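## Task

Move the tote from the staging bench onto the work bench, where benchl and benchr are mounted. Beside benchr a stand is fixed to the floor; its post sits in a hole and is held by a spring pin with a pull knob, and with the pin pulled the post falls unless supported. The post must never fall, and lowering it quickly, even while held, may also fail. The post is already pinned at the correct height and must still be pinned at that height at the end. Take the wooden block out of the tote and set it on the plate at the top of the post. The tote must finish upright on the work bench top with nothing hanging past its edge. Any number of robots may be used. Finish by releasing everything and backing away; no robot may topple or be left leaning.

## Robot and tools

Robots. r1 is a mobile Hello Robot Stretch 3: a two-wheel differential base (0.33 m long, 0.34 m wide, no sideways motion), a lift on a mast, and one telescoping arm that reaches out to the robot's right side, ending in a wrist (yaw, pitch, roll) and gripper. benchl and benchr are fixed six-joint i2rt Big YAM arms on the work bench (benchl is the left one when facing the arms), each with a two-finger gripper and a wrist camera, reaching about 1.0 m from the joint 1 axis.

Frames. r1 reports in its base frame: origin on the floor between the drive wheels, x forward, y left, z up. hand_pose is the closed-fingertip point in that frame. base_odometry is relative to the base frame at scene start, heading positive left, and counts wheel slip as travel. Each bench arm reports in its own fixed frame: origin at its foot on the joint 1 axis, x the arm's forward direction at joint1 0, y left, z up that axis; hand is the midpoint between its fingertips.

Tool execute_actions. Argument actions is a list holding one action or none (empty = just report). The action is an object keyed by robot name, each robot getting its own sub-object; everything in one action starts at once.
- r1.base: exactly one key. translate_m is a relative drive in metres from where the base currently is, forward positive, -1 to 1. rotate_rad is a relative turn in place in radians, counter-clockwise (left) positive, -3.2 to 3.2, pivoting 0.05 m behind the front edge.
- r1.joints: absolute targets by name. lift_m 0 to 1.1 (arm height); arm_m 0 to 0.52 (extension); wrist_yaw_rad -1.345 to 4.42 (0 along the arm, positive toward the front, 3.0 folded over the base); wrist_pitch_rad -1.57 to 0.451 (negative tips fingers down); wrist_roll_rad -2.911 to 2.911; gripper_m -0.089 to 0.179 (larger is wider; actual tip gap is somewhat less, zero below 0.007); head_pan_rad -3.953 to 1.73 (-1.57 faces along the arm); head_tilt_rad -1.53 to 0.419 (negative looks down).
- r1.contact_limits: {"arm_m": effort %} 1 to 100; arm motion halts with contact_stop at that effort.
- benchl/benchr.joints: absolute targets in radians: joint1_rad -2.879 to 2.879 (turn about foot, positive counter-clockwise), joint2_rad 0 to 3.141 (shoulder, 0 points upper arm back), joint3_rad 0 to 3.019 (elbow, 0 folded), joint4_rad -1.692 to 1.57 (hand pitch, positive up), joint5_rad -1.57 to 1.57 (hand sideways, positive to the arm's right), joint6_rad -2.094 to 2.094 (roll), gripper_m 0 to 0.093 (fingertip distance in metres).
Optional cameras: list from benchl_cam_wrist, benchr_cam_wrist, r1_head_camera, r1_nav_camera, r1_wrist_camera, or all; [] gives no images. Any unknown key or out-of-range number rejects the whole call. Omitted joints or bases may keep pushing toward earlier targets. One action runs at most 15 s.

Other tools: wait {seconds 0 to 10} lets the scene run and returns state and images; zoom_image {camera, region [x0,y0,x1,y1] pixels, max 504x504} enlarges part of the latest image; finished_scene {scene} ends the scene irreversibly and reports success. If a result reports a stop, the rest of that reply's calls are skipped.

Result lines. base_status and joint_status: done, off_target (resting away from target, maybe still pushing), contact_stop, time_out, torque_fault, or not_followed for bench arms (a safety check withheld the arm targets; gripper targets still run). on_its_own lists uncommanded behaviour; its held at values are targets, not positions. motor_effort is percent of maximum, peak in brackets, biased and noisy. lidar_m: 12 ranges from the base origin, 30 degree sectors starting straight ahead and going counter-clockwise, plane 0.17 m high. wrist_depth_mm and head_depth_mm are 7x7 median depth grids. base_tilt gives lean in degrees (forward, right); turned_by_wheels and turned_by_imu give turn since the previous result.

Cautions. Gripping: command gripper_m below the object's width; release by opening at least 0.02 above the touch value; status never confirms a grasp. r1's arm and lift go slack after contact_stop; wrist, head and base never auto-stop. Fold or unfold r1's wrist only with lift_m 0.32 to 0.95, wrist_pitch_rad -0.4, roll near 0; with wrist_yaw_rad below -0.4 keep pitch at -0.5 or lower. The base is fast (0.30 m/s) only when stowed (lift below 0.30, arm below 0.03, yaw above 2.54). r1 can tip if its arm pushes something rigid with the gripper above about 0.45 m, or if it drives while holding something fixed or catches furniture; reverse in small steps, free the gripper, lower lift to about 0.2. Bench arms do not stop on contact and push hard; their self-collision check may react late and ignores r1. Robots pressing hard on each other ends the run; touching by a held object is fine. Wrist servos overheat into a 10 s limp torque_fault under sustained load. Keep the post supported whenever the pin is out and move it down slowly. The scene keeps running while you think; robots hold their last commands.

Each tool is called after ">>>" as name(argument=value, ...), one argument or row to a line, values as JSON.

## Session

>>> execute_actions(
  actions=[],
)

Scene clock: 0.00 s.
r1.base_odometry: x=+0.000 y=+0.000 heading=+0.000 (m, m, rad; r1's odometry frame)
r1.turned_by_wheels: +0.000 (rad since the last result)
r1.turned_by_imu: +0.000 (rad since the last result)
r1.base_tilt: forward=+0.6 right=+1.3 (deg)
r1.lidar_m: 1.74 1.91 2.25 2.61 2.47 2.51 2.17 2.02 2.00 1.39 1.31 1.34
r1.head_depth_mm: 1561 1568 1585 1583 1607 1600 1602 / 1766 1774 1798 1803 1816 1847 1838 / 1942 2055 2075 2074 2089 2091 2010 / 1964 2431 2452 2445 2464 2496 2102 / 1945 2505 2521 2535 2481 2559 2101 / 1939 2367 2356 2338 2386 2419 2108 / 1960 2244 2201 2229 2261 2279 2112
r1.base_status: not commanded
r1.joint_positions: lift_m=+0.487 arm_m=-0.001 wrist_yaw_rad=+3.029 wrist_pitch_rad=-0.437 wrist_roll_rad=+0.011 gripper_m=+0.037 head_pan_rad=+0.003 head_tilt_rad=-0.015
r1.joint_status: not commanded
r1.motor_effort: left_wheel=+0 right_wheel=+0 lift_m=+34 arm_m=+0 wrist_yaw_rad=+0 wrist_pitch_rad=+4 wrist_roll_rad=+0 gripper_m=-1 head_pan_rad=+0 head_tilt_rad=+2 (%)
r1.hand_pose: x=+0.0037 y=+0.0763 z=+0.4958 quat_wxyz=(+0.193, +0.701, +0.113, +0.677) (m; r1's base frame)
r1.wrist_depth_mm: - - - - - - - / - - - - - - - / - - - - - - - / - - - - - - - / 954 954 - 962 989 909 918 / 815 795 - 786 790 796 786 / 667 681 - 680 644 676 660
benchl.joint_positions: joint1_rad=-1.574 joint2_rad=+0.793 joint3_rad=+0.685 joint4_rad=-1.505 joint5_rad=+0.001 joint6_rad=-0.004 gripper_m=+0.094
benchl.joint_status: not commanded
benchl.hand: x=-0.0011 y=-0.1739 z=+0.1615 quat_wxyz=(+0.015, -0.707, -0.707, -0.014) (m; benchl's fixed frame)
benchr.joint_positions: joint1_rad=+1.556 joint2_rad=+0.785 joint3_rad=+0.683 joint4_rad=-1.511 joint5_rad=+0.012 joint6_rad=+0.005 gripper_m=+0.095
benchr.joint_status: not commanded
benchr.hand: x=+0.0052 y=+0.1713 z=+0.1616 quat_wxyz=(+0.011, +0.700, -0.714, +0.019) (m; benchr's fixed frame)
pictures: benchl_cam_wrist, benchr_cam_wrist, r1_head_camera (sideways: a quarter turn clockwise sets it upright), r1_nav_camera (sideways: a quarter turn counterclockwise sets it upright), r1_wrist_camera
Images, in order (width x height): benchl_cam_wrist 504x504, benchr_cam_wrist 504x504, r1_head_camera 896x504, r1_nav_camera 672x504, r1_wrist_camera 644x364.

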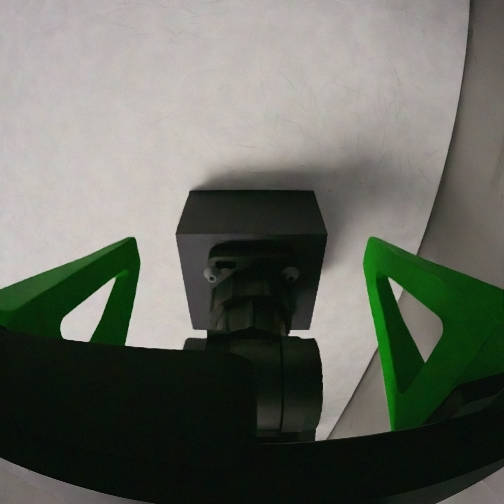

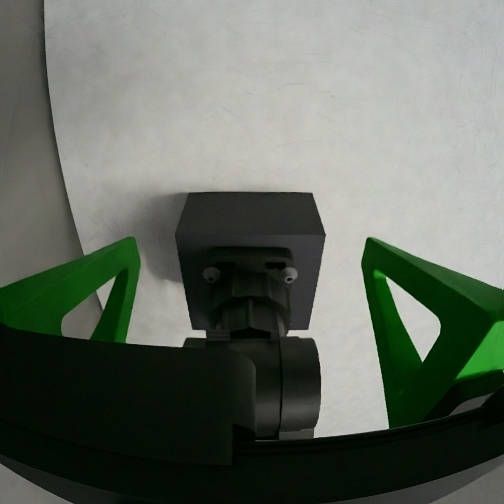

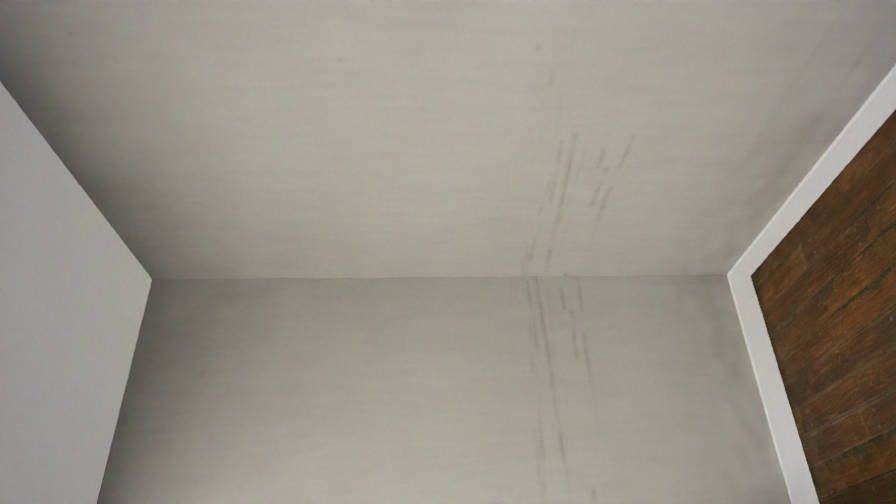

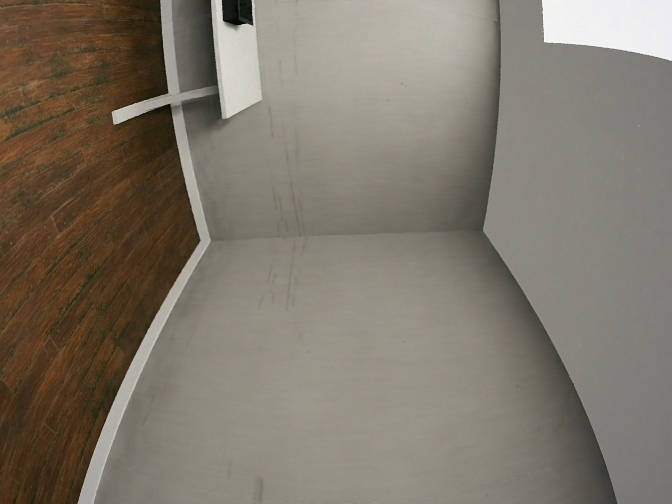

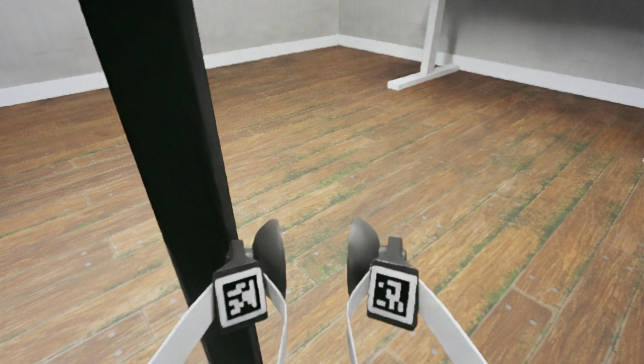

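>>> execute_actions(
  actions=[
    {"r1":{"joints":{"head_pan_rad":1.4,"head_tilt_rad":-0.5}}},
  ],
  cameras=["r1_head_camera","r1_nav_camera"],
)

>>> execute_actions(
  actions=[
    {"r1":{"joints":{"head_pan_rad":-1.6,"head_tilt_rad":-0.5}}},
  ],
  cameras=["r1_head_camera","r1_nav_camera"],
)

>>> execute_actions(
  actions=[
    {"r1":{"joints":{"head_pan_rad":-3.2,"head_tilt_rad":-0.5}}},
  ],
  cameras=["r1_head_camera","r1_nav_camera"],
)

Scene clock: 2.17 s.
r1.base_odometry: x=+0.000 y=+0.000 heading=+0.000 (m, m, rad; r1's odometry frame)
r1.turned_by_wheels: +0.000 (rad since the last result)
r1.turned_by_imu: +0.000 (rad since the last result)
r1.base_tilt: forward=+0.6 right=+1.1 (deg)
r1.lidar_m: 1.74 1.92 2.25 2.60 2.47 2.51 2.18 2.02 2.00 1.38 1.31 1.34
r1.head_depth_mm: 2236 2397 2213 2484 1956 1536 1278 / 2439 2612 2793 2466 1943 1544 1277 / 2693 2902 3170 2612 1953 1555 1280 / 2798 3028 3288 2629 1964 1550 1278 / 2600 2791 3029 2677 1948 1555 1290 / 2364 2534 2756 2728 1977 1560 1295 / 2203 2398 2552 2615 1997 1578 1305
r1.base_status: not commanded
r1.joint_positions: lift_m=+0.487 arm_m=-0.001 wrist_yaw_rad=+3.029 wrist_pitch_rad=-0.437 wrist_roll_rad=+0.011 gripper_m=+0.037 head_pan_rad=+1.393 head_tilt_rad=-0.494
r1.joint_status: all done
r1.motor_effort: left_wheel=+0(0) right_wheel=+0(0) lift_m=+34(34) arm_m=+0(0) wrist_yaw_rad=+0(0) wrist_pitch_rad=+4(4) wrist_roll_rad=+0(0) gripper_m=+0(0) head_pan_rad=+3(30) head_tilt_rad=-4(38) (%)
r1.hand_pose: x=+0.0037 y=+0.0763 z=+0.4958 quat_wxyz=(+0.193, +0.701, +0.113, +0.677) (m; r1's base frame)
r1.wrist_depth_mm: - - - - - - - / - - - - - - - / - - - - - - - / - - - - - - - / 941 935 - 916 982 961 940 / 795 782 - 793 830 795 767 / 682 671 - 687 664 668 680
benchl.joint_positions: joint1_rad=-1.574 joint2_rad=+0.793 joint3_rad=+0.685 joint4_rad=-1.505 joint5_rad=+0.001 joint6_rad=-0.004 gripper_m=+0.094
benchl.joint_status: not commanded
benchl.hand: x=-0.0011 y=-0.1739 z=+0.1615 quat_wxyz=(+0.015, -0.707, -0.707, -0.014) (m; benchl's fixed frame)
benchr.joint_positions: joint1_rad=+1.556 joint2_rad=+0.785 joint3_rad=+0.683 joint4_rad=-1.511 joint5_rad=+0.012 joint6_rad=+0.005 gripper_m=+0.095
benchr.joint_status: not commanded
benchr.hand: x=+0.0052 y=+0.1713 z=+0.1616 quat_wxyz=(+0.011, +0.700, -0.714, +0.019) (m; benchr's fixed frame)
pictures: r1_head_camera (sideways: a quarter turn clockwise sets it upright), r1_nav_camera (sideways: a quarter turn counterclockwise sets it upright)
camera_calibration (this result's frames):
r1_head_camera: T_world_to_cam=[[-0.0999505, -0.503569, -0.858154, 1.13639], [-0.988468, 0.148858, 0.0277779, -0.0233529], [0.113755, 0.851035, -0.51264, 0.621355], [0, 0, 0, 1]] pos_world=[0.0198171, 0.0469326, 1.29438]
r1_nav_camera: T_world_to_cam=[[0.124421, 0.489745, 0.862942, -1.08371], [0.981216, -0.189952, -0.0336708, 0.090253], [0.147428, 0.850922, -0.50418, 0.610587], [0, 0, 0, 1]] pos_world=[-0.0437381, 0.0283254, 1.24607]
Images, in order (width x height): r1_head_camera 896x504, r1_nav_camera 672x504.

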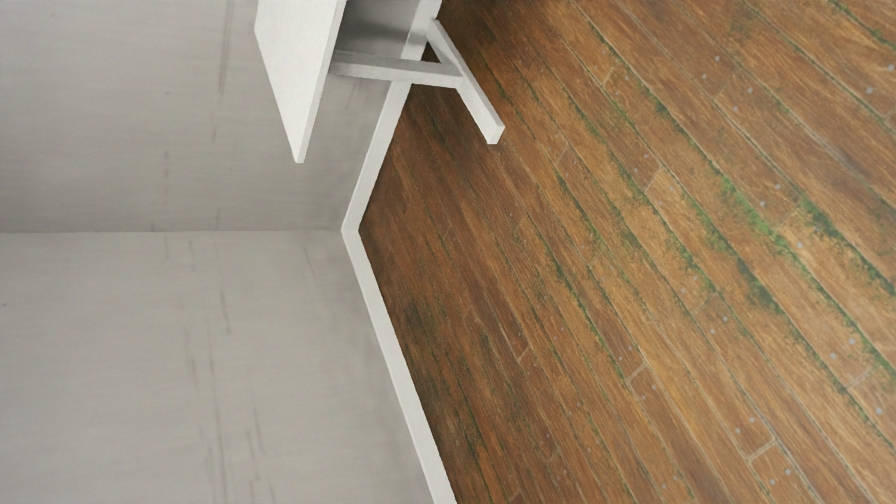

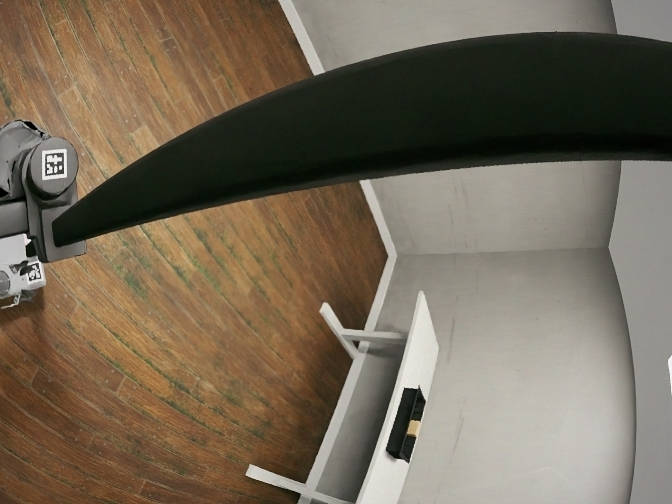

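Scene clock: 4.00 s.
r1.base_odometry: x=+0.000 y=+0.000 heading=+0.000 (m, m, rad; r1's odometry frame)
r1.turned_by_wheels: +0.000 (rad since the last result)
r1.turned_by_imu: +0.000 (rad since the last result)
r1.base_tilt: forward=+0.7 right=+1.4 (deg)
r1.lidar_m: 1.75 1.92 2.25 2.60 2.47 2.51 2.18 2.01 1.99 1.39 1.31 1.34
r1.head_depth_mm: 1596 1786 1986 2271 1927 1527 1276 / 1491 1646 1813 2050 1955 1558 1267 / 1384 1523 1700 1867 1956 1556 1284 / 1304 1412 1556 1700 1845 1559 1290 / 1228 1329 1447 1598 1749 1562 1286 / 1162 1245 1349 1468 1625 1564 1296 / 1100 1178 1267 1380 1505 1561 1301
r1.base_status: not commanded
r1.joint_positions: lift_m=+0.487 arm_m=-0.001 wrist_yaw_rad=+3.029 wrist_pitch_rad=-0.437 wrist_roll_rad=+0.011 gripper_m=+0.037 head_pan_rad=-1.593 head_tilt_rad=-0.494
r1.joint_status: all done
r1.motor_effort: left_wheel=+0(0) right_wheel=+0(0) lift_m=+34(34) arm_m=+0(0) wrist_yaw_rad=+0(0) wrist_pitch_rad=+4(4) wrist_roll_rad=+0(0) gripper_m=-1(0) head_pan_rad=-2(29) head_tilt_rad=-3(3) (%)
r1.hand_pose: x=+0.0037 y=+0.0763 z=+0.4958 quat_wxyz=(+0.193, +0.701, +0.113, +0.677) (m; r1's base frame)
r1.wrist_depth_mm: - - - - - - - / - - - - - - - / - - - - - - - / - - - - - - - / 954 950 - 960 968 956 969 / 798 770 - 772 830 785 775 / 665 672 - 680 640 665 661
benchl.joint_positions: joint1_rad=-1.574 joint2_rad=+0.793 joint3_rad=+0.685 joint4_rad=-1.505 joint5_rad=+0.001 joint6_rad=-0.004 gripper_m=+0.094
benchl.joint_status: not commanded
benchl.hand: x=-0.0011 y=-0.1739 z=+0.1615 quat_wxyz=(+0.015, -0.707, -0.707, -0.014) (m; benchl's fixed frame)
benchr.joint_positions: joint1_rad=+1.556 joint2_rad=+0.785 joint3_rad=+0.683 joint4_rad=-1.511 joint5_rad=+0.012 joint6_rad=+0.005 gripper_m=+0.095
benchr.joint_status: not commanded
benchr.hand: x=+0.0052 y=+0.1713 z=+0.1616 quat_wxyz=(+0.011, +0.700, -0.714, +0.019) (m; benchr's fixed frame)
pictures: r1_head_camera (sideways: a quarter turn clockwise sets it upright), r1_nav_camera (sideways: a quarter turn counterclockwise sets it upright)
camera_calibration (this result's frames):
r1_head_camera: T_world_to_cam=[[0.0204734, 0.513383, -0.857915, 1.13535], [0.999592, 0.00657878, 0.0277911, -0.0354973], [0.0199115, -0.858134, -0.513039, 0.622447], [0, 0, 0, 1]] pos_world=[-0.00015537, -0.0484908, 1.29436]
r1_nav_camera: T_world_to_cam=[[-0.0467954, -0.503533, 0.862708, -1.08236], [-0.998815, 0.035146, -0.0336646, 0.102323], [-0.0133694, -0.863261, -0.504581, 0.61209], [0, 0, 0, 1]] pos_world=[0.0597357, -0.0202088, 1.24606]
Images, in order (width x height): r1_head_camera 896x504, r1_nav_camera 672x504.

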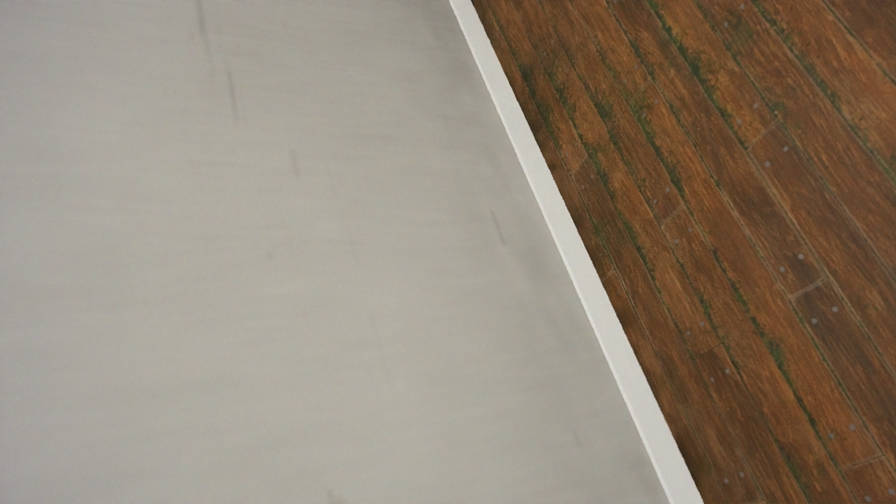

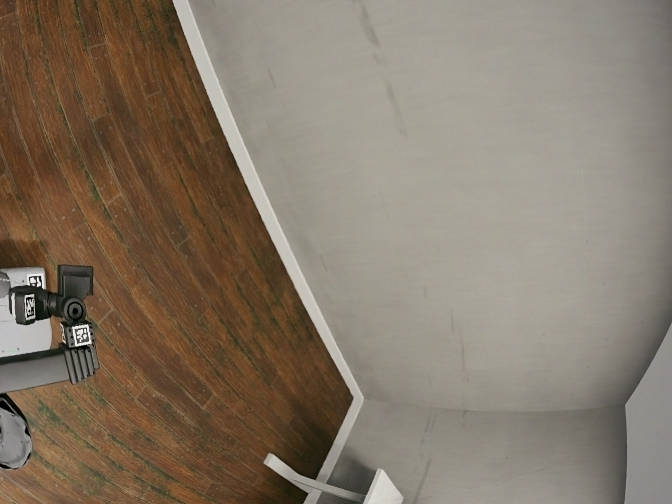

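Scene clock: 5.30 s.
r1.base_odometry: x=+0.000 y=+0.000 heading=+0.000 (m, m, rad; r1's odometry frame)
r1.turned_by_wheels: +0.000 (rad since the last result)
r1.turned_by_imu: +0.000 (rad since the last result)
r1.base_tilt: forward=+0.8 right=+1.4 (deg)
r1.lidar_m: 1.74 1.92 2.25 2.60 2.46 2.51 2.17 2.02 1.99 1.39 1.31 1.33
r1.head_depth_mm: 2560 2712 2999 2574 1931 1543 1286 / 2805 3007 3249 2571 1929 1553 1289 / 2666 2878 3230 2614 1932 1548 1278 / 2500 2708 2943 2577 1963 1544 1280 / 2334 2559 2693 2551 1967 1567 1288 / 2198 2387 2206 2587 1968 1574 1300 / 2056 2159 1992 2533 1987 1551 1297
r1.base_status: not commanded
r1.joint_positions: lift_m=+0.487 arm_m=-0.001 wrist_yaw_rad=+3.029 wrist_pitch_rad=-0.437 wrist_roll_rad=+0.011 gripper_m=+0.037 head_pan_rad=-3.193 head_tilt_rad=-0.494
r1.joint_status: all done
r1.motor_effort: left_wheel=+0(0) right_wheel=+0(0) lift_m=+34(34) arm_m=+0(1) wrist_yaw_rad=+0(0) wrist_pitch_rad=+4(4) wrist_roll_rad=+0(0) gripper_m=+0(0) head_pan_rad=-2(29) head_tilt_rad=-4(3) (%)
r1.hand_pose: x=+0.0037 y=+0.0763 z=+0.4958 quat_wxyz=(+0.193, +0.701, +0.113, +0.677) (m; r1's base frame)
r1.wrist_depth_mm: - - - - - - - / - - - - - - - / - - - - - - - / - - - - - - - / 906 954 - 941 974 979 934 / 785 785 - 781 809 793 797 / 677 665 - 687 651 693 668
benchl.joint_positions: joint1_rad=-1.574 joint2_rad=+0.793 joint3_rad=+0.685 joint4_rad=-1.505 joint5_rad=+0.001 joint6_rad=-0.004 gripper_m=+0.094
benchl.joint_status: not commanded
benchl.hand: x=-0.0011 y=-0.1739 z=+0.1615 quat_wxyz=(+0.015, -0.707, -0.707, -0.014) (m; benchl's fixed frame)
benchr.joint_positions: joint1_rad=+1.556 joint2_rad=+0.785 joint3_rad=+0.683 joint4_rad=-1.511 joint5_rad=+0.012 joint6_rad=+0.005 gripper_m=+0.095
benchr.joint_status: not commanded
benchr.hand: x=+0.0052 y=+0.1713 z=+0.1616 quat_wxyz=(+0.011, +0.700, -0.714, +0.019) (m; benchr's fixed frame)
pictures: r1_head_camera (sideways: a quarter turn clockwise sets it upright), r1_nav_camera (sideways: a quarter turn counterclockwise sets it upright)
camera_calibration (this result's frames):
r1_head_camera: T_world_to_cam=[[0.512584, -0.0354583, -0.857905, 1.13233], [-0.0226166, -0.999358, 0.0277917, -0.0292626], [-0.858339, 0.00515728, -0.513057, 0.627828], [0, 0, 0, 1]] pos_world=[-0.0421872, 0.00766883, 1.29436]
r1_nav_camera: T_world_to_cam=[[-0.50197, 0.0614815, 0.862697, -1.07957], [0.064301, 0.997363, -0.0336644, 0.0958379], [-0.862491, 0.0385738, -0.5046, 0.617294], [0, 0, 0, 1]] pos_world=[-0.0156653, -0.0530227, 1.24606]
Images, in order (width x height): r1_head_camera 896x504, r1_nav_camera 672x504.

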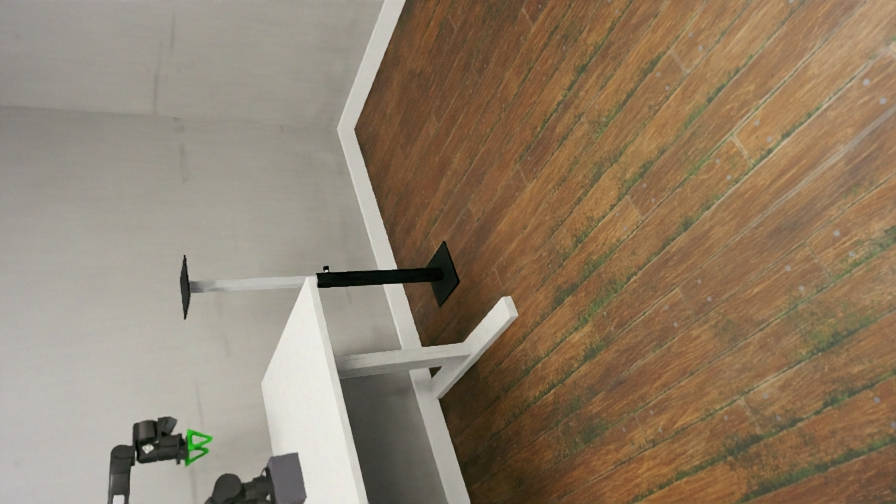

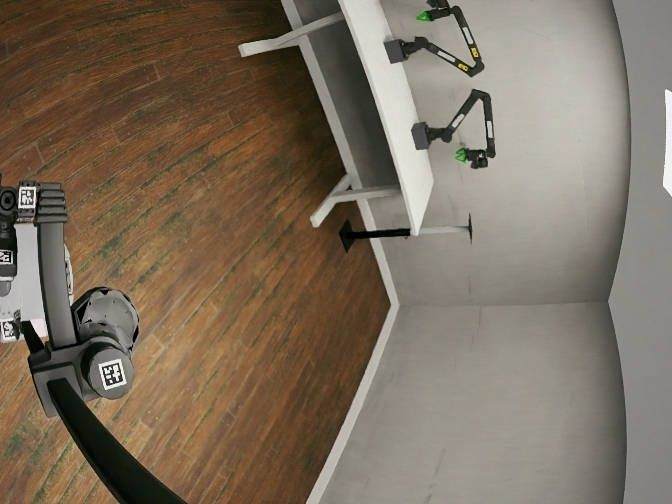

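>>> execute_actions(
  actions=[
    {"r1":{"base":{"rotate_rad":0.58},"joints":{"lift_m":0.27,"head_pan_rad":0,"head_tilt_rad":-0.5}}},
  ],
  cameras=[],
)

>>> execute_actions(
  actions=[
    {"r1":{"base":{"translate_m":1.0},"joints":{"head_pan_rad":0.3}}},
  ],
  cameras=["r1_head_camera","r1_nav_camera"],
)

Scene clock: 14.33 s.
r1.base_odometry: x=+0.000 y=+0.000 heading=+0.580 (m, m, rad; r1's odometry frame)
r1.turned_by_wheels: +0.580 (rad since the last result)
r1.turned_by_imu: +0.585 (rad since the last result)
r1.base_tilt: forward=+0.6 right=+1.3 (deg)
r1.lidar_m: 1.92 2.25 2.56 2.46 2.55 2.17 2.02 1.87 1.36 1.31 1.35 1.84
r1.head_depth_mm: 1963 2142 2345 2475 1958 1537 1278 / 1953 2130 2359 2475 1930 1553 1284 / 1965 2136 2263 2499 1965 1548 1289 / 1969 2139 1994 2536 1962 1559 1284 / 1966 2161 2014 2509 1974 1566 1300 / 1972 2174 1868 2560 1963 1567 1298 / 1989 2158 1894 2558 1990 1564 1302
r1.base_status: done
r1.joint_positions: lift_m=+0.270 arm_m=-0.001 wrist_yaw_rad=+3.029 wrist_pitch_rad=-0.438 wrist_roll_rad=+0.011 gripper_m=+0.037 head_pan_rad=-0.007 head_tilt_rad=-0.494
r1.joint_status: all done
r1.motor_effort: left_wheel=-2(7) right_wheel=+5(9) lift_m=+22(28) arm_m=+0(0) wrist_yaw_rad=+0(0) wrist_pitch_rad=+5(5) wrist_roll_rad=+0(0) gripper_m=+0(0) head_pan_rad=+3(31) head_tilt_rad=-3(4) (%)
r1.hand_pose: x=+0.0037 y=+0.0761 z=+0.2786 quat_wxyz=(+0.193, +0.701, +0.114, +0.677) (m; r1's base frame)
r1.wrist_depth_mm: - - - - - - - / - - - - - - - / - 981 - 985 - - 975 / 751 758 760 763 761 752 742 / 618 611 - 613 618 615 609 / 509 508 - 542 515 498 497 / 450 - - - 413 437 434
benchl.joint_positions: joint1_rad=-1.574 joint2_rad=+0.793 joint3_rad=+0.685 joint4_rad=-1.505 joint5_rad=+0.001 joint6_rad=-0.004 gripper_m=+0.094
benchl.joint_status: not commanded
benchl.hand: x=-0.0011 y=-0.1739 z=+0.1615 quat_wxyz=(+0.015, -0.707, -0.707, -0.014) (m; benchl's fixed frame)
benchr.joint_positions: joint1_rad=+1.556 joint2_rad=+0.785 joint3_rad=+0.683 joint4_rad=-1.511 joint5_rad=+0.012 joint6_rad=+0.005 gripper_m=+0.095
benchr.joint_status: not commanded
benchr.hand: x=+0.0052 y=+0.1713 z=+0.1616 quat_wxyz=(+0.011, +0.700, -0.714, +0.019) (m; benchr's fixed frame)
pictures: none
No camera images: the call's "cameras" was empty. Leave "cameras" out to get every camera's image.

Scene clock: 19.47 s.
r1.base_odometry: x=+0.837 y=+0.548 heading=+0.580 (m, m, rad; r1's odometry frame)
r1.turned_by_wheels: +0.000 (rad since the last result)
r1.turned_by_imu: +0.005 (rad since the last result)
r1.base_tilt: forward=+0.6 right=+1.3 (deg)
r1.lidar_m: 0.91 1.39 1.50 2.46 2.56 3.11 3.01 1.85 1.35 1.30 1.35 1.40
r1.head_depth_mm: 1070 1153 1265 1173 868 753 1275 / 1101 1197 1306 1179 869 1425 1279 / 1132 1239 1354 1181 874 1459 1287 / 1171 1281 1418 1179 882 1524 1290 / 1210 1325 1465 1078 846 1563 1294 / 1249 1380 1518 1085 863 1547 1293 / 1299 1431 1560 1119 909 1578 1298
r1.base_status: done
r1.joint_positions: lift_m=+0.270 arm_m=-0.001 wrist_yaw_rad=+3.029 wrist_pitch_rad=-0.438 wrist_roll_rad=+0.011 gripper_m=+0.037 head_pan_rad=+0.293 head_tilt_rad=-0.495
r1.joint_status: all done
r1.motor_effort: left_wheel=-4(8) right_wheel=+5(13) lift_m=+22(22) arm_m=+0(1) wrist_yaw_rad=+0(0) wrist_pitch_rad=+5(5) wrist_roll_rad=+0(0) gripper_m=+0(0) head_pan_rad=+3(17) head_tilt_rad=-3(3) (%)
r1.hand_pose: x=+0.0037 y=+0.0761 z=+0.2786 quat_wxyz=(+0.193, +0.701, +0.114, +0.677) (m; r1's base frame)
r1.wrist_depth_mm: - - - - - - - / - - - - - - - / - 984 - - - 958 974 / 776 768 756 785 751 762 750 / 610 601 - 612 623 603 598 / 510 502 - 515 522 511 505 / 442 - - - 420 434 430
benchl.joint_positions: joint1_rad=-1.574 joint2_rad=+0.793 joint3_rad=+0.685 joint4_rad=-1.505 joint5_rad=+0.001 joint6_rad=-0.004 gripper_m=+0.094
benchl.joint_status: not commanded
benchl.hand: x=-0.0011 y=-0.1739 z=+0.1615 quat_wxyz=(+0.015, -0.707, -0.707, -0.014) (m; benchl's fixed frame)
benchr.joint_positions: joint1_rad=+1.556 joint2_rad=+0.785 joint3_rad=+0.683 joint4_rad=-1.511 joint5_rad=+0.012 joint6_rad=+0.005 gripper_m=+0.095
benchr.joint_status: not commanded
benchr.hand: x=+0.0052 y=+0.1713 z=+0.1616 quat_wxyz=(+0.011, +0.700, -0.714, +0.019) (m; benchr's fixed frame)
pictures: r1_head_camera (sideways: a quarter turn clockwise sets it upright), r1_nav_camera (sideways: a quarter turn counterclockwise sets it upright)
camera_calibration (this result's frames):
r1_head_camera: T_world_to_cam=[[-0.495161, -0.139768, -0.857485, 1.13793], [-0.315869, 0.948395, 0.027815, -0.0275041], [0.809347, 0.284626, -0.513757, 0.618565], [0, 0, 0, 1]] pos_world=[0.0541374, 0.00907108, 1.29432]
r1_nav_camera: T_world_to_cam=[[0.493954, 0.111691, 0.862285, -1.08511], [0.275951, -0.960582, -0.0336536, 0.0945327], [0.824537, 0.254572, -0.505304, 0.60792], [0, 0, 0, 1]] pos_world=[0.00865568, 0.057244, 1.24604]
Images, in order (width x height): r1_head_camera 896x504, r1_nav_camera 672x504.

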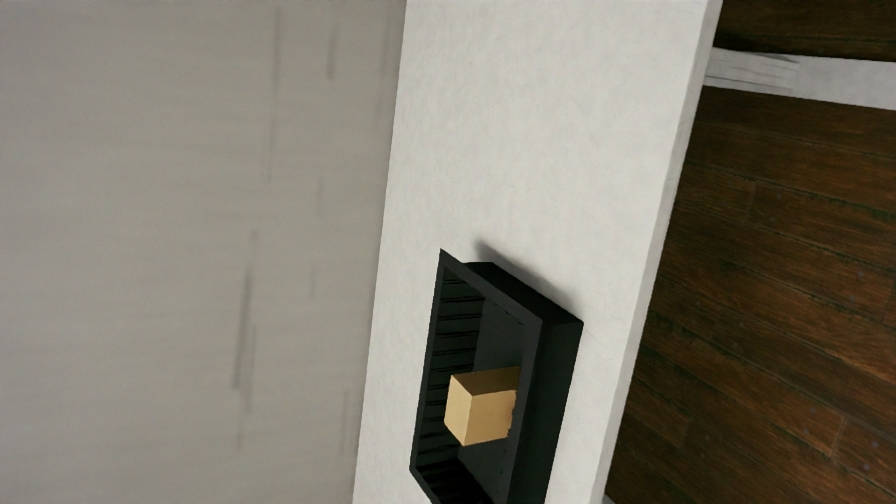

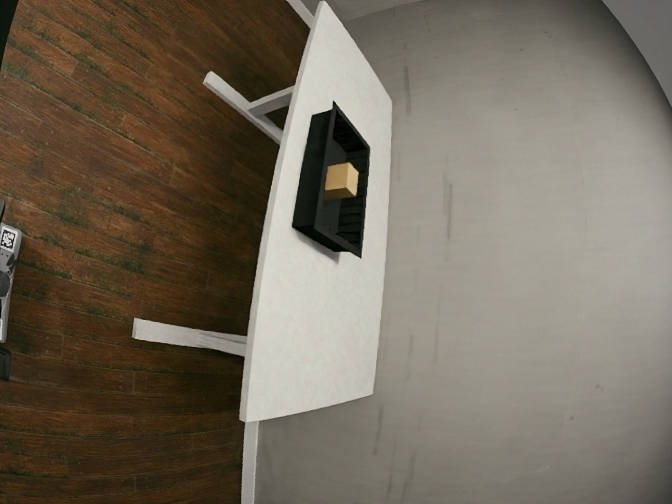

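>>> execute_actions(
  actions=[
    {"r1":{"base":{"rotate_rad":1.571},"joints":{"head_pan_rad":-1.3,"head_tilt_rad":-0.8}}},
  ],
  cameras=[],
)

>>> execute_actions(
  actions=[
    {"r1":{"base":{"translate_m":0.5},"joints":{"lift_m":0.9}}},
  ],
  cameras=[],
)

>>> execute_actions(
  actions=[
    {"r1":{"joints":{"lift_m":1.08,"wrist_yaw_rad":0,"head_pan_rad":-1.57}}},
  ],
  cameras=[],
)

>>> execute_actions(
  actions=[
    {"r1":{"joints":{"wrist_pitch_rad":-1.2,"wrist_roll_rad":1.57,"gripper_m":0.1}}},
  ],
  cameras=["r1_head_camera","r1_wrist_camera"],
)

Scene clock: 26.50 s.
r1.base_odometry: x=+0.837 y=+0.548 heading=+2.150 (m, m, rad; r1's odometry frame)
r1.turned_by_wheels: +1.571 (rad since the last result)
r1.turned_by_imu: +1.581 (rad since the last result)
r1.base_tilt: forward=+0.7 right=+1.3 (deg)
r1.lidar_m: 2.47 2.56 3.12 3.42 1.85 1.35 1.30 1.35 1.39 0.91 1.39 1.50
r1.head_depth_mm: 1117 1190 947 793 1466 1267 1126 / 1142 1235 959 818 1433 1261 1127 / 1182 1248 963 826 1482 1274 1133 / 1219 1272 969 858 1495 1290 1132 / 1262 1275 912 1653 1498 1296 1138 / 1292 1271 892 1700 1513 1297 1146 / 1342 1299 903 1739 1526 1312 1149
r1.base_status: done
r1.joint_positions: lift_m=+0.270 arm_m=-0.001 wrist_yaw_rad=+3.029 wrist_pitch_rad=-0.438 wrist_roll_rad=+0.011 gripper_m=+0.037 head_pan_rad=-1.293 head_tilt_rad=-0.791
r1.joint_status: all done
r1.motor_effort: left_wheel=-3(10) right_wheel=+5(15) lift_m=+21(22) arm_m=+0(0) wrist_yaw_rad=+0(0) wrist_pitch_rad=+5(5) wrist_roll_rad=+0(0) gripper_m=+0(0) head_pan_rad=-2(31) head_tilt_rad=-6(33) (%)
r1.hand_pose: x=+0.0037 y=+0.0761 z=+0.2786 quat_wxyz=(+0.193, +0.701, +0.114, +0.677) (m; r1's base frame)
r1.wrist_depth_mm: - - - - - - - / - - - - - - - / - 984 - - 973 - - / 738 759 776 739 728 761 757 / 601 601 - 603 613 613 599 / 521 510 - 524 517 500 498 / 455 - - - 416 430 425
benchl.joint_positions: joint1_rad=-1.574 joint2_rad=+0.793 joint3_rad=+0.685 joint4_rad=-1.505 joint5_rad=+0.001 joint6_rad=-0.004 gripper_m=+0.094
benchl.joint_status: not commanded
benchl.hand: x=-0.0011 y=-0.1739 z=+0.1615 quat_wxyz=(+0.015, -0.707, -0.707, -0.014) (m; benchl's fixed frame)
benchr.joint_positions: joint1_rad=+1.556 joint2_rad=+0.785 joint3_rad=+0.683 joint4_rad=-1.511 joint5_rad=+0.012 joint6_rad=+0.005 gripper_m=+0.095
benchr.joint_status: not commanded
benchr.hand: x=+0.0052 y=+0.1713 z=+0.1616 quat_wxyz=(+0.011, +0.700, -0.714, +0.019) (m; benchr's fixed frame)
pictures: none
No camera images: the call's "cameras" was empty. Leave "cameras" out to get every camera's image.

Scene clock: 33.07 s.
r1.base_odometry: x=+0.563 y=+0.966 heading=+2.150 (m, m, rad; r1's odometry frame)
r1.turned_by_wheels: +0.000 (rad since the last result)
r1.turned_by_imu: +0.002 (rad since the last result)
r1.base_tilt: forward=+0.7 right=+1.4 (deg)
r1.lidar_m: 1.96 2.03 2.78 3.03 2.56 1.87 1.81 1.87 1.05 1.34 1.13 1.90
r1.head_depth_mm: 1111 1196 786 764 1515 - - / 1147 1234 922 792 1550 - - / 1180 1246 927 821 1557 - 1157 / 1221 1259 939 856 1485 1276 1131 / 1258 1273 977 1641 1495 1292 1146 / 1297 1291 982 1573 1500 1301 1139 / 1339 1361 984 1763 1519 1305 1152
r1.base_status: done
r1.joint_positions: lift_m=+0.900 arm_m=-0.001 wrist_yaw_rad=+3.029 wrist_pitch_rad=-0.438 wrist_roll_rad=+0.011 gripper_m=+0.037 head_pan_rad=-1.293 head_tilt_rad=-0.791
r1.joint_status: all done
r1.motor_effort: left_wheel=-4(11) right_wheel=+5(13) lift_m=+42(45) arm_m=-1(1) wrist_yaw_rad=+0(0) wrist_pitch_rad=+5(5) wrist_roll_rad=+0(0) gripper_m=-1(0) head_pan_rad=-2(2) head_tilt_rad=-6(6) (%)
r1.hand_pose: x=+0.0037 y=+0.0761 z=+0.9078 quat_wxyz=(+0.193, +0.701, +0.114, +0.677) (m; r1's base frame)
r1.wrist_depth_mm: - - - - - - - / - - - - - - - / - - - - - - - / - - - - - - - / - - - - - - - / - - - - - - - / - - - - - - -
benchl.joint_positions: joint1_rad=-1.574 joint2_rad=+0.793 joint3_rad=+0.685 joint4_rad=-1.505 joint5_rad=+0.001 joint6_rad=-0.004 gripper_m=+0.094
benchl.joint_status: not commanded
benchl.hand: x=-0.0011 y=-0.1739 z=+0.1615 quat_wxyz=(+0.015, -0.707, -0.707, -0.014) (m; benchl's fixed frame)
benchr.joint_positions: joint1_rad=+1.556 joint2_rad=+0.785 joint3_rad=+0.683 joint4_rad=-1.511 joint5_rad=+0.012 joint6_rad=+0.005 gripper_m=+0.095
benchr.joint_status: not commanded
benchr.hand: x=+0.0052 y=+0.1713 z=+0.1616 quat_wxyz=(+0.011, +0.700, -0.714, +0.019) (m; benchr's fixed frame)
pictures: none
No camera images: the call's "cameras" was empty. Leave "cameras" out to get every camera's image.

Scene clock: 35.60 s.
r1.base_odometry: x=+0.563 y=+0.966 heading=+2.150 (m, m, rad; r1's odometry frame)
r1.turned_by_wheels: +0.000 (rad since the last result)
r1.turned_by_imu: +0.000 (rad since the last result)
r1.base_tilt: forward=+0.7 right=+1.3 (deg)
r1.lidar_m: 1.96 2.04 2.79 3.02 2.56 1.87 1.81 1.88 1.05 1.34 1.13 1.90
r1.head_depth_mm: - - - - 1408 1283 1118 / - - - - - 1279 1131 / - - - - 1465 1279 1127 / 1163 1212 936 804 1495 1292 1131 / 1165 1252 941 810 1499 1291 1134 / 1164 1266 922 840 1514 1294 1146 / 1165 1276 990 845 1515 1311 1150
r1.base_status: not commanded
r1.joint_positions: lift_m=+1.080 arm_m=-0.001 wrist_yaw_rad=+0.003 wrist_pitch_rad=-0.438 wrist_roll_rad=+0.011 gripper_m=+0.037 head_pan_rad=-1.563 head_tilt_rad=-0.791
r1.joint_status: all done
r1.motor_effort: left_wheel=-3(4) right_wheel=+5(5) lift_m=+42(45) arm_m=-1(0) wrist_yaw_rad=-3(6) wrist_pitch_rad=+5(5) wrist_roll_rad=+0(0) gripper_m=+0(0) head_pan_rad=-2(17) head_tilt_rad=-6(6) (%)
r1.hand_pose: x=-0.0209 y=-0.3661 z=+1.0878 quat_wxyz=(+0.687, +0.154, -0.693, -0.154) (m; r1's base frame)
r1.wrist_depth_mm: - - - 994 - - - / - - - - - - - / - - - - - - - / 935 938 870 769 957 928 - / 749 741 728 624 742 740 748 / 625 628 577 590 643 610 614 / 563 574 - 568 - - -
benchl.joint_positions: joint1_rad=-1.574 joint2_rad=+0.793 joint3_rad=+0.685 joint4_rad=-1.505 joint5_rad=+0.001 joint6_rad=-0.004 gripper_m=+0.094
benchl.joint_status: not commanded
benchl.hand: x=-0.0011 y=-0.1739 z=+0.1615 quat_wxyz=(+0.015, -0.707, -0.707, -0.014) (m; benchl's fixed frame)
benchr.joint_positions: joint1_rad=+1.556 joint2_rad=+0.785 joint3_rad=+0.683 joint4_rad=-1.511 joint5_rad=+0.012 joint6_rad=+0.005 gripper_m=+0.095
benchr.joint_status: not commanded
benchr.hand: x=+0.0052 y=+0.1713 z=+0.1616 quat_wxyz=(+0.011, +0.700, -0.714, +0.019) (m; benchr's fixed frame)
pictures: none
No camera images: the call's "cameras" was empty. Leave "cameras" out to get every camera's image.

Scene clock: 37.03 s.
r1.base_odometry: x=+0.563 y=+0.966 heading=+2.150 (m, m, rad; r1's odometry frame)
r1.turned_by_wheels: +0.000 (rad since the last result)
r1.turned_by_imu: +0.000 (rad since the last result)
r1.base_tilt: forward=+0.6 right=+1.3 (deg)
r1.lidar_m: 1.96 2.03 2.79 3.03 2.57 1.87 1.80 1.87 1.05 1.34 1.13 1.90
r1.head_depth_mm: - - - - - 1268 1124 / - - - - - 1251 1125 / - 1254 789 - - 1302 1136 / 1163 1246 813 806 - 1286 1130 / 1165 1255 945 812 1507 1297 1138 / 1168 1251 922 840 1505 1297 1144 / 1172 1264 993 843 1524 1307 1149
r1.base_status: not commanded
r1.joint_positions: lift_m=+1.080 arm_m=-0.001 wrist_yaw_rad=+0.002 wrist_pitch_rad=-1.199 wrist_roll_rad=+1.564 gripper_m=+0.100 head_pan_rad=-1.563 head_tilt_rad=-0.791
r1.joint_status: all done
r1.motor_effort: left_wheel=-4(3) right_wheel=+5(5) lift_m=+42(42) arm_m=-1(1) wrist_yaw_rad=-3(3) wrist_pitch_rad=+0(5) wrist_roll_rad=+4(7) gripper_m=+0(97) head_pan_rad=-1(2) head_tilt_rad=-6(6) (%)
r1.hand_pose: x=-0.0214 y=-0.2147 z=+0.9707 quat_wxyz=(+0.004, +0.003, -0.825, -0.565) (m; r1's base frame)
r1.wrist_depth_mm: 572 525 - - - 981 881 / 493 515 - - - 1000 875 / 609 533 - - - - 894 / 481 542 - - - - 932 / 633 549 - - - - 963 / 613 538 - - - - 979 / 742 602 - - - - 991
benchl.joint_positions: joint1_rad=-1.574 joint2_rad=+0.793 joint3_rad=+0.685 joint4_rad=-1.505 joint5_rad=+0.001 joint6_rad=-0.004 gripper_m=+0.094
benchl.joint_status: not commanded
benchl.hand: x=-0.0011 y=-0.1739 z=+0.1615 quat_wxyz=(+0.015, -0.707, -0.707, -0.014) (m; benchl's fixed frame)
benchr.joint_positions: joint1_rad=+1.556 joint2_rad=+0.785 joint3_rad=+0.683 joint4_rad=-1.511 joint5_rad=+0.012 joint6_rad=+0.005 gripper_m=+0.095
benchr.joint_status: not commanded
benchr.hand: x=+0.0052 y=+0.1713 z=+0.1616 quat_wxyz=(+0.011, +0.700, -0.714, +0.019) (m; benchr's fixed frame)
pictures: r1_head_camera (sideways: a quarter turn clockwise sets it upright), r1_wrist_camera
camera_calibration (this result's frames):
r1_head_camera: T_world_to_cam=[[0.00327045, 0.741937, -0.670462, 0.891111], [0.999022, 0.0271461, 0.0349132, -0.0447538], [0.0441038, -0.66992, -0.741122, 0.918995], [0, 0, 0, 1]] pos_world=[0.00126449, -0.0442798, 1.28011]
r1_wrist_camera: T_world_to_cam=[[0.0279807, 0.936164, -0.350449, 0.541585], [0.988808, 0.0254759, 0.147003, -0.0771237], [0.146547, -0.35064, -0.924973, 0.984102], [0, 0, 0, 1]] pos_world=[-0.0831106, -0.159982, 1.1114]
Images, in order (width x height): r1_head_camera 896x504, r1_wrist_camera 644x364.

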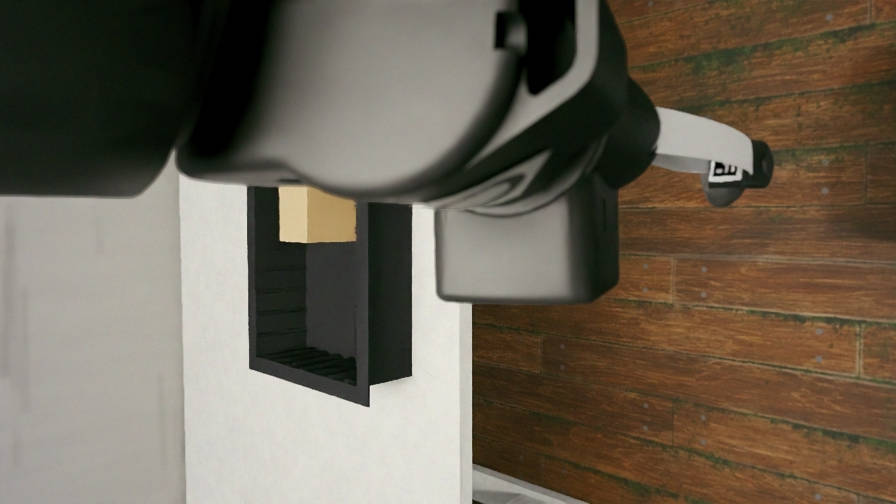

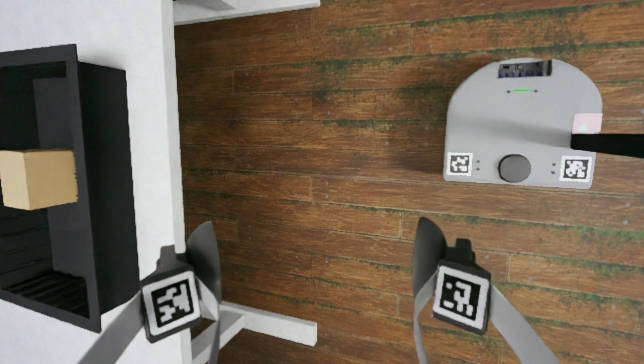

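>>> execute_actions(
  actions=[
    {"r1":{"joints":{"wrist_pitch_rad":-1.45,"arm_m":0.46,"lift_m":1.0,"gripper_m":0.09}}},
  ],
  cameras=["r1_head_camera","r1_wrist_camera"],
)

Scene clock: 43.87 s.
r1.base_odometry: x=+0.563 y=+0.966 heading=+2.150 (m, m, rad; r1's odometry frame)
r1.turned_by_wheels: +0.000 (rad since the last result)
r1.turned_by_imu: +0.000 (rad since the last result)
r1.base_tilt: forward=+0.6 right=+1.4 (deg)
r1.lidar_m: 1.96 2.04 2.79 3.03 2.56 1.87 1.81 1.87 1.05 1.34 1.14 1.90
r1.head_depth_mm: 1171 1230 943 814 1468 1277 1124 / 1196 1138 901 798 1476 1284 1130 / - 1154 805 801 1480 1286 1131 / 1151 1206 907 807 1488 1287 1133 / 1162 1253 944 812 1504 1288 1140 / 1168 1253 919 835 1511 1303 1151 / 1170 1263 990 845 1517 1312 1148
r1.base_status: not commanded
r1.joint_positions: lift_m=+1.000 arm_m=+0.460 wrist_yaw_rad=+0.000 wrist_pitch_rad=-1.445 wrist_roll_rad=+1.565 gripper_m=+0.090 head_pan_rad=-1.563 head_tilt_rad=-0.791
r1.joint_status: all done
r1.motor_effort: left_wheel=-4(3) right_wheel=+5(5) lift_m=+21(33) arm_m=+3(4) wrist_yaw_rad=-1(3) wrist_pitch_rad=-2(3) wrist_roll_rad=+3(4) gripper_m=-1(55) head_pan_rad=-2(2) head_tilt_rad=-6(6) (%)
r1.hand_pose: x=-0.0215 y=-0.6127 z=+0.8818 quat_wxyz=(+0.003, +0.002, -0.750, -0.661) (m; r1's base frame)
r1.wrist_depth_mm: 286 293 288 298 971 942 923 / 317 328 313 304 993 964 - / 319 332 322 310 - - - / 319 219 303 324 - - 994 / 324 212 308 322 - - - / 324 221 343 336 - - - / 325 376 353 344 - - -
benchl.joint_positions: joint1_rad=-1.574 joint2_rad=+0.793 joint3_rad=+0.685 joint4_rad=-1.505 joint5_rad=+0.001 joint6_rad=-0.004 gripper_m=+0.094
benchl.joint_status: not commanded
benchl.hand: x=-0.0011 y=-0.1739 z=+0.1615 quat_wxyz=(+0.015, -0.707, -0.707, -0.014) (m; benchl's fixed frame)
benchr.joint_positions: joint1_rad=+1.556 joint2_rad=+0.785 joint3_rad=+0.683 joint4_rad=-1.511 joint5_rad=+0.012 joint6_rad=+0.005 gripper_m=+0.095
benchr.joint_status: not commanded
benchr.hand: x=+0.0052 y=+0.1713 z=+0.1616 quat_wxyz=(+0.011, +0.700, -0.714, +0.019) (m; benchr's fixed frame)
pictures: r1_head_camera (sideways: a quarter turn clockwise sets it upright), r1_wrist_camera
camera_calibration (this result's frames):
r1_head_camera: T_world_to_cam=[[0.00344256, 0.741936, -0.670462, 0.89111], [0.999028, 0.0269144, 0.0349132, -0.0447538], [0.0439484, -0.66993, -0.741122, 0.918996], [0, 0, 0, 1]] pos_world=[0.00125422, -0.0442787, 1.28011]
r1_wrist_camera: T_world_to_cam=[[0.03101, 0.993166, -0.112512, 0.708275], [0.988835, -0.0140684, 0.148352, -0.0791718], [0.145755, -0.115857, -0.982513, 0.956908], [0, 0, 0, 1]] pos_world=[-0.0831501, -0.593684, 1.03161]
Images, in order (width x height): r1_head_camera 896x504, r1_wrist_camera 644x364.

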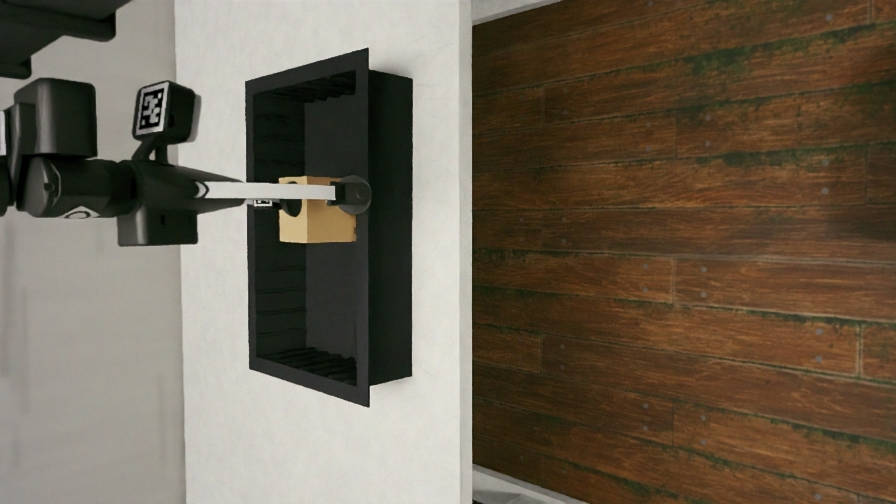

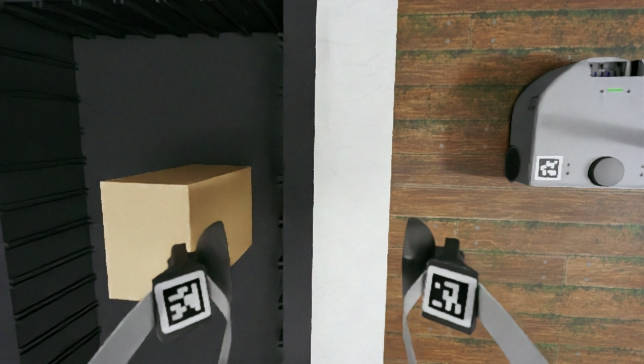

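>>> execute_actions(
  actions=[
    {"r1":{"base":{"translate_m":0.07},"joints":{"arm_m":0.487,"lift_m":0.93,"gripper_m":0.08}}},
  ],
  cameras=["r1_head_camera","r1_wrist_camera"],
)

Scene clock: 47.90 s.
r1.base_odometry: x=+0.525 y=+1.025 heading=+2.150 (m, m, rad; r1's odometry frame)
r1.turned_by_wheels: +0.000 (rad since the last result)
r1.turned_by_imu: -0.035 (rad since the last result)
r1.base_tilt: forward=+0.7 right=+1.3 (deg)
r1.lidar_m: 1.90 1.95 2.61 3.01 2.76 1.97 1.87 1.93 1.08 1.34 1.09 1.84
r1.head_depth_mm: - 1154 863 816 1476 1274 1126 / - 1248 944 811 1477 1282 1123 / - 1191 802 815 1480 1279 1129 / 1160 1252 946 815 1494 1292 1137 / 1167 1249 903 818 1494 1296 1137 / 1155 1258 978 838 1517 1306 1138 / 1158 1240 991 844 1490 1314 1151
r1.base_status: done
r1.joint_positions: lift_m=+0.953 arm_m=+0.487 wrist_yaw_rad=-0.003 wrist_pitch_rad=-1.438 wrist_roll_rad=+1.574 gripper_m=+0.080 head_pan_rad=-1.563 head_tilt_rad=-0.791
r1.joint_status: lift_m contact_stop (moved -0.048 of -0.070); the others done
r1.on_its_own: lift_m is slack since a contact_stop, until your next command for it (your +0.930 is given up)
r1.motor_effort: left_wheel=-5(10) right_wheel=+10(14) lift_m=+32(31) arm_m=+5(9) wrist_yaw_rad=+4(6) wrist_pitch_rad=-4(7) wrist_roll_rad=-3(4) gripper_m=-4(54) head_pan_rad=-1(2) head_tilt_rad=-5(6) (%)
r1.hand_pose: x=-0.0216 y=-0.6413 z=+0.8343 quat_wxyz=(-0.002, -0.003, -0.752, -0.659) (m; r1's base frame)
r1.wrist_depth_mm: 281 274 262 253 250 921 900 / 287 281 271 259 258 902 - / 284 283 272 266 263 924 - / 275 161 223 268 267 - 940 / 275 163 248 275 274 995 917 / 284 169 295 280 281 - 970 / 299 323 305 290 289 - 957
benchl.joint_positions: joint1_rad=-1.574 joint2_rad=+0.793 joint3_rad=+0.685 joint4_rad=-1.505 joint5_rad=+0.001 joint6_rad=-0.004 gripper_m=+0.094
benchl.joint_status: not commanded
benchl.hand: x=-0.0011 y=-0.1739 z=+0.1615 quat_wxyz=(+0.015, -0.707, -0.707, -0.014) (m; benchl's fixed frame)
benchr.joint_positions: joint1_rad=+1.556 joint2_rad=+0.785 joint3_rad=+0.683 joint4_rad=-1.511 joint5_rad=+0.012 joint6_rad=+0.005 gripper_m=+0.095
benchr.joint_status: not commanded
benchr.hand: x=+0.0052 y=+0.1713 z=+0.1616 quat_wxyz=(+0.011, +0.700, -0.714, +0.019) (m; benchr's fixed frame)
pictures: r1_head_camera (sideways: a quarter turn clockwise sets it upright), r1_wrist_camera
camera_calibration (this result's frames):
r1_head_camera: T_world_to_cam=[[0.00376941, 0.742571, -0.669757, 0.890189], [0.99904, 0.0264349, 0.0349314, -0.0447776], [0.043644, -0.669246, -0.741758, 0.919825], [0, 0, 0, 1]] pos_world=[0.00123429, -0.0442558, 1.28006]
r1_wrist_camera: T_world_to_cam=[[0.0439248, 0.991909, -0.119108, 0.736273], [0.988403, -0.0258, 0.149647, -0.0811017], [0.145363, -0.1243, -0.981539, 0.900665], [0, 0, 0, 1]] pos_world=[-0.0831033, -0.620456, 0.983871]
Images, in order (width x height): r1_head_camera 896x504, r1_wrist_camera 644x364.

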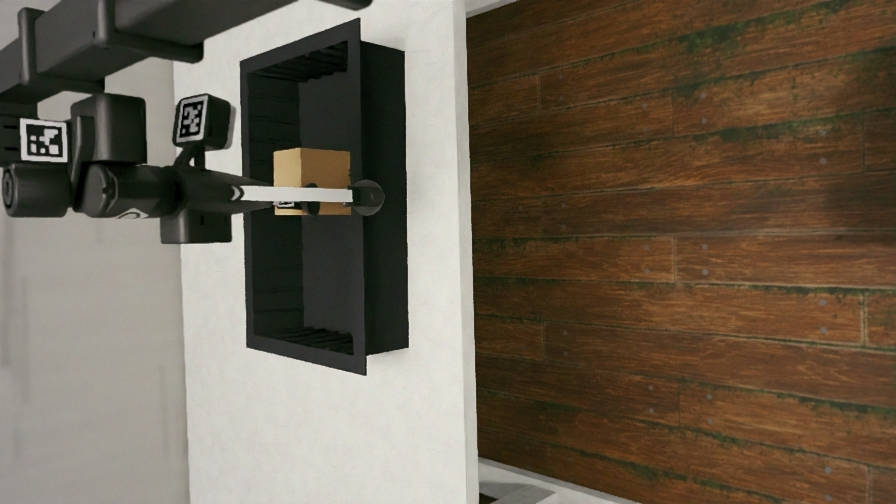

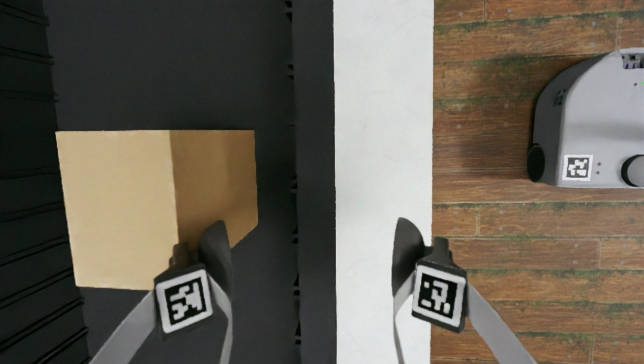

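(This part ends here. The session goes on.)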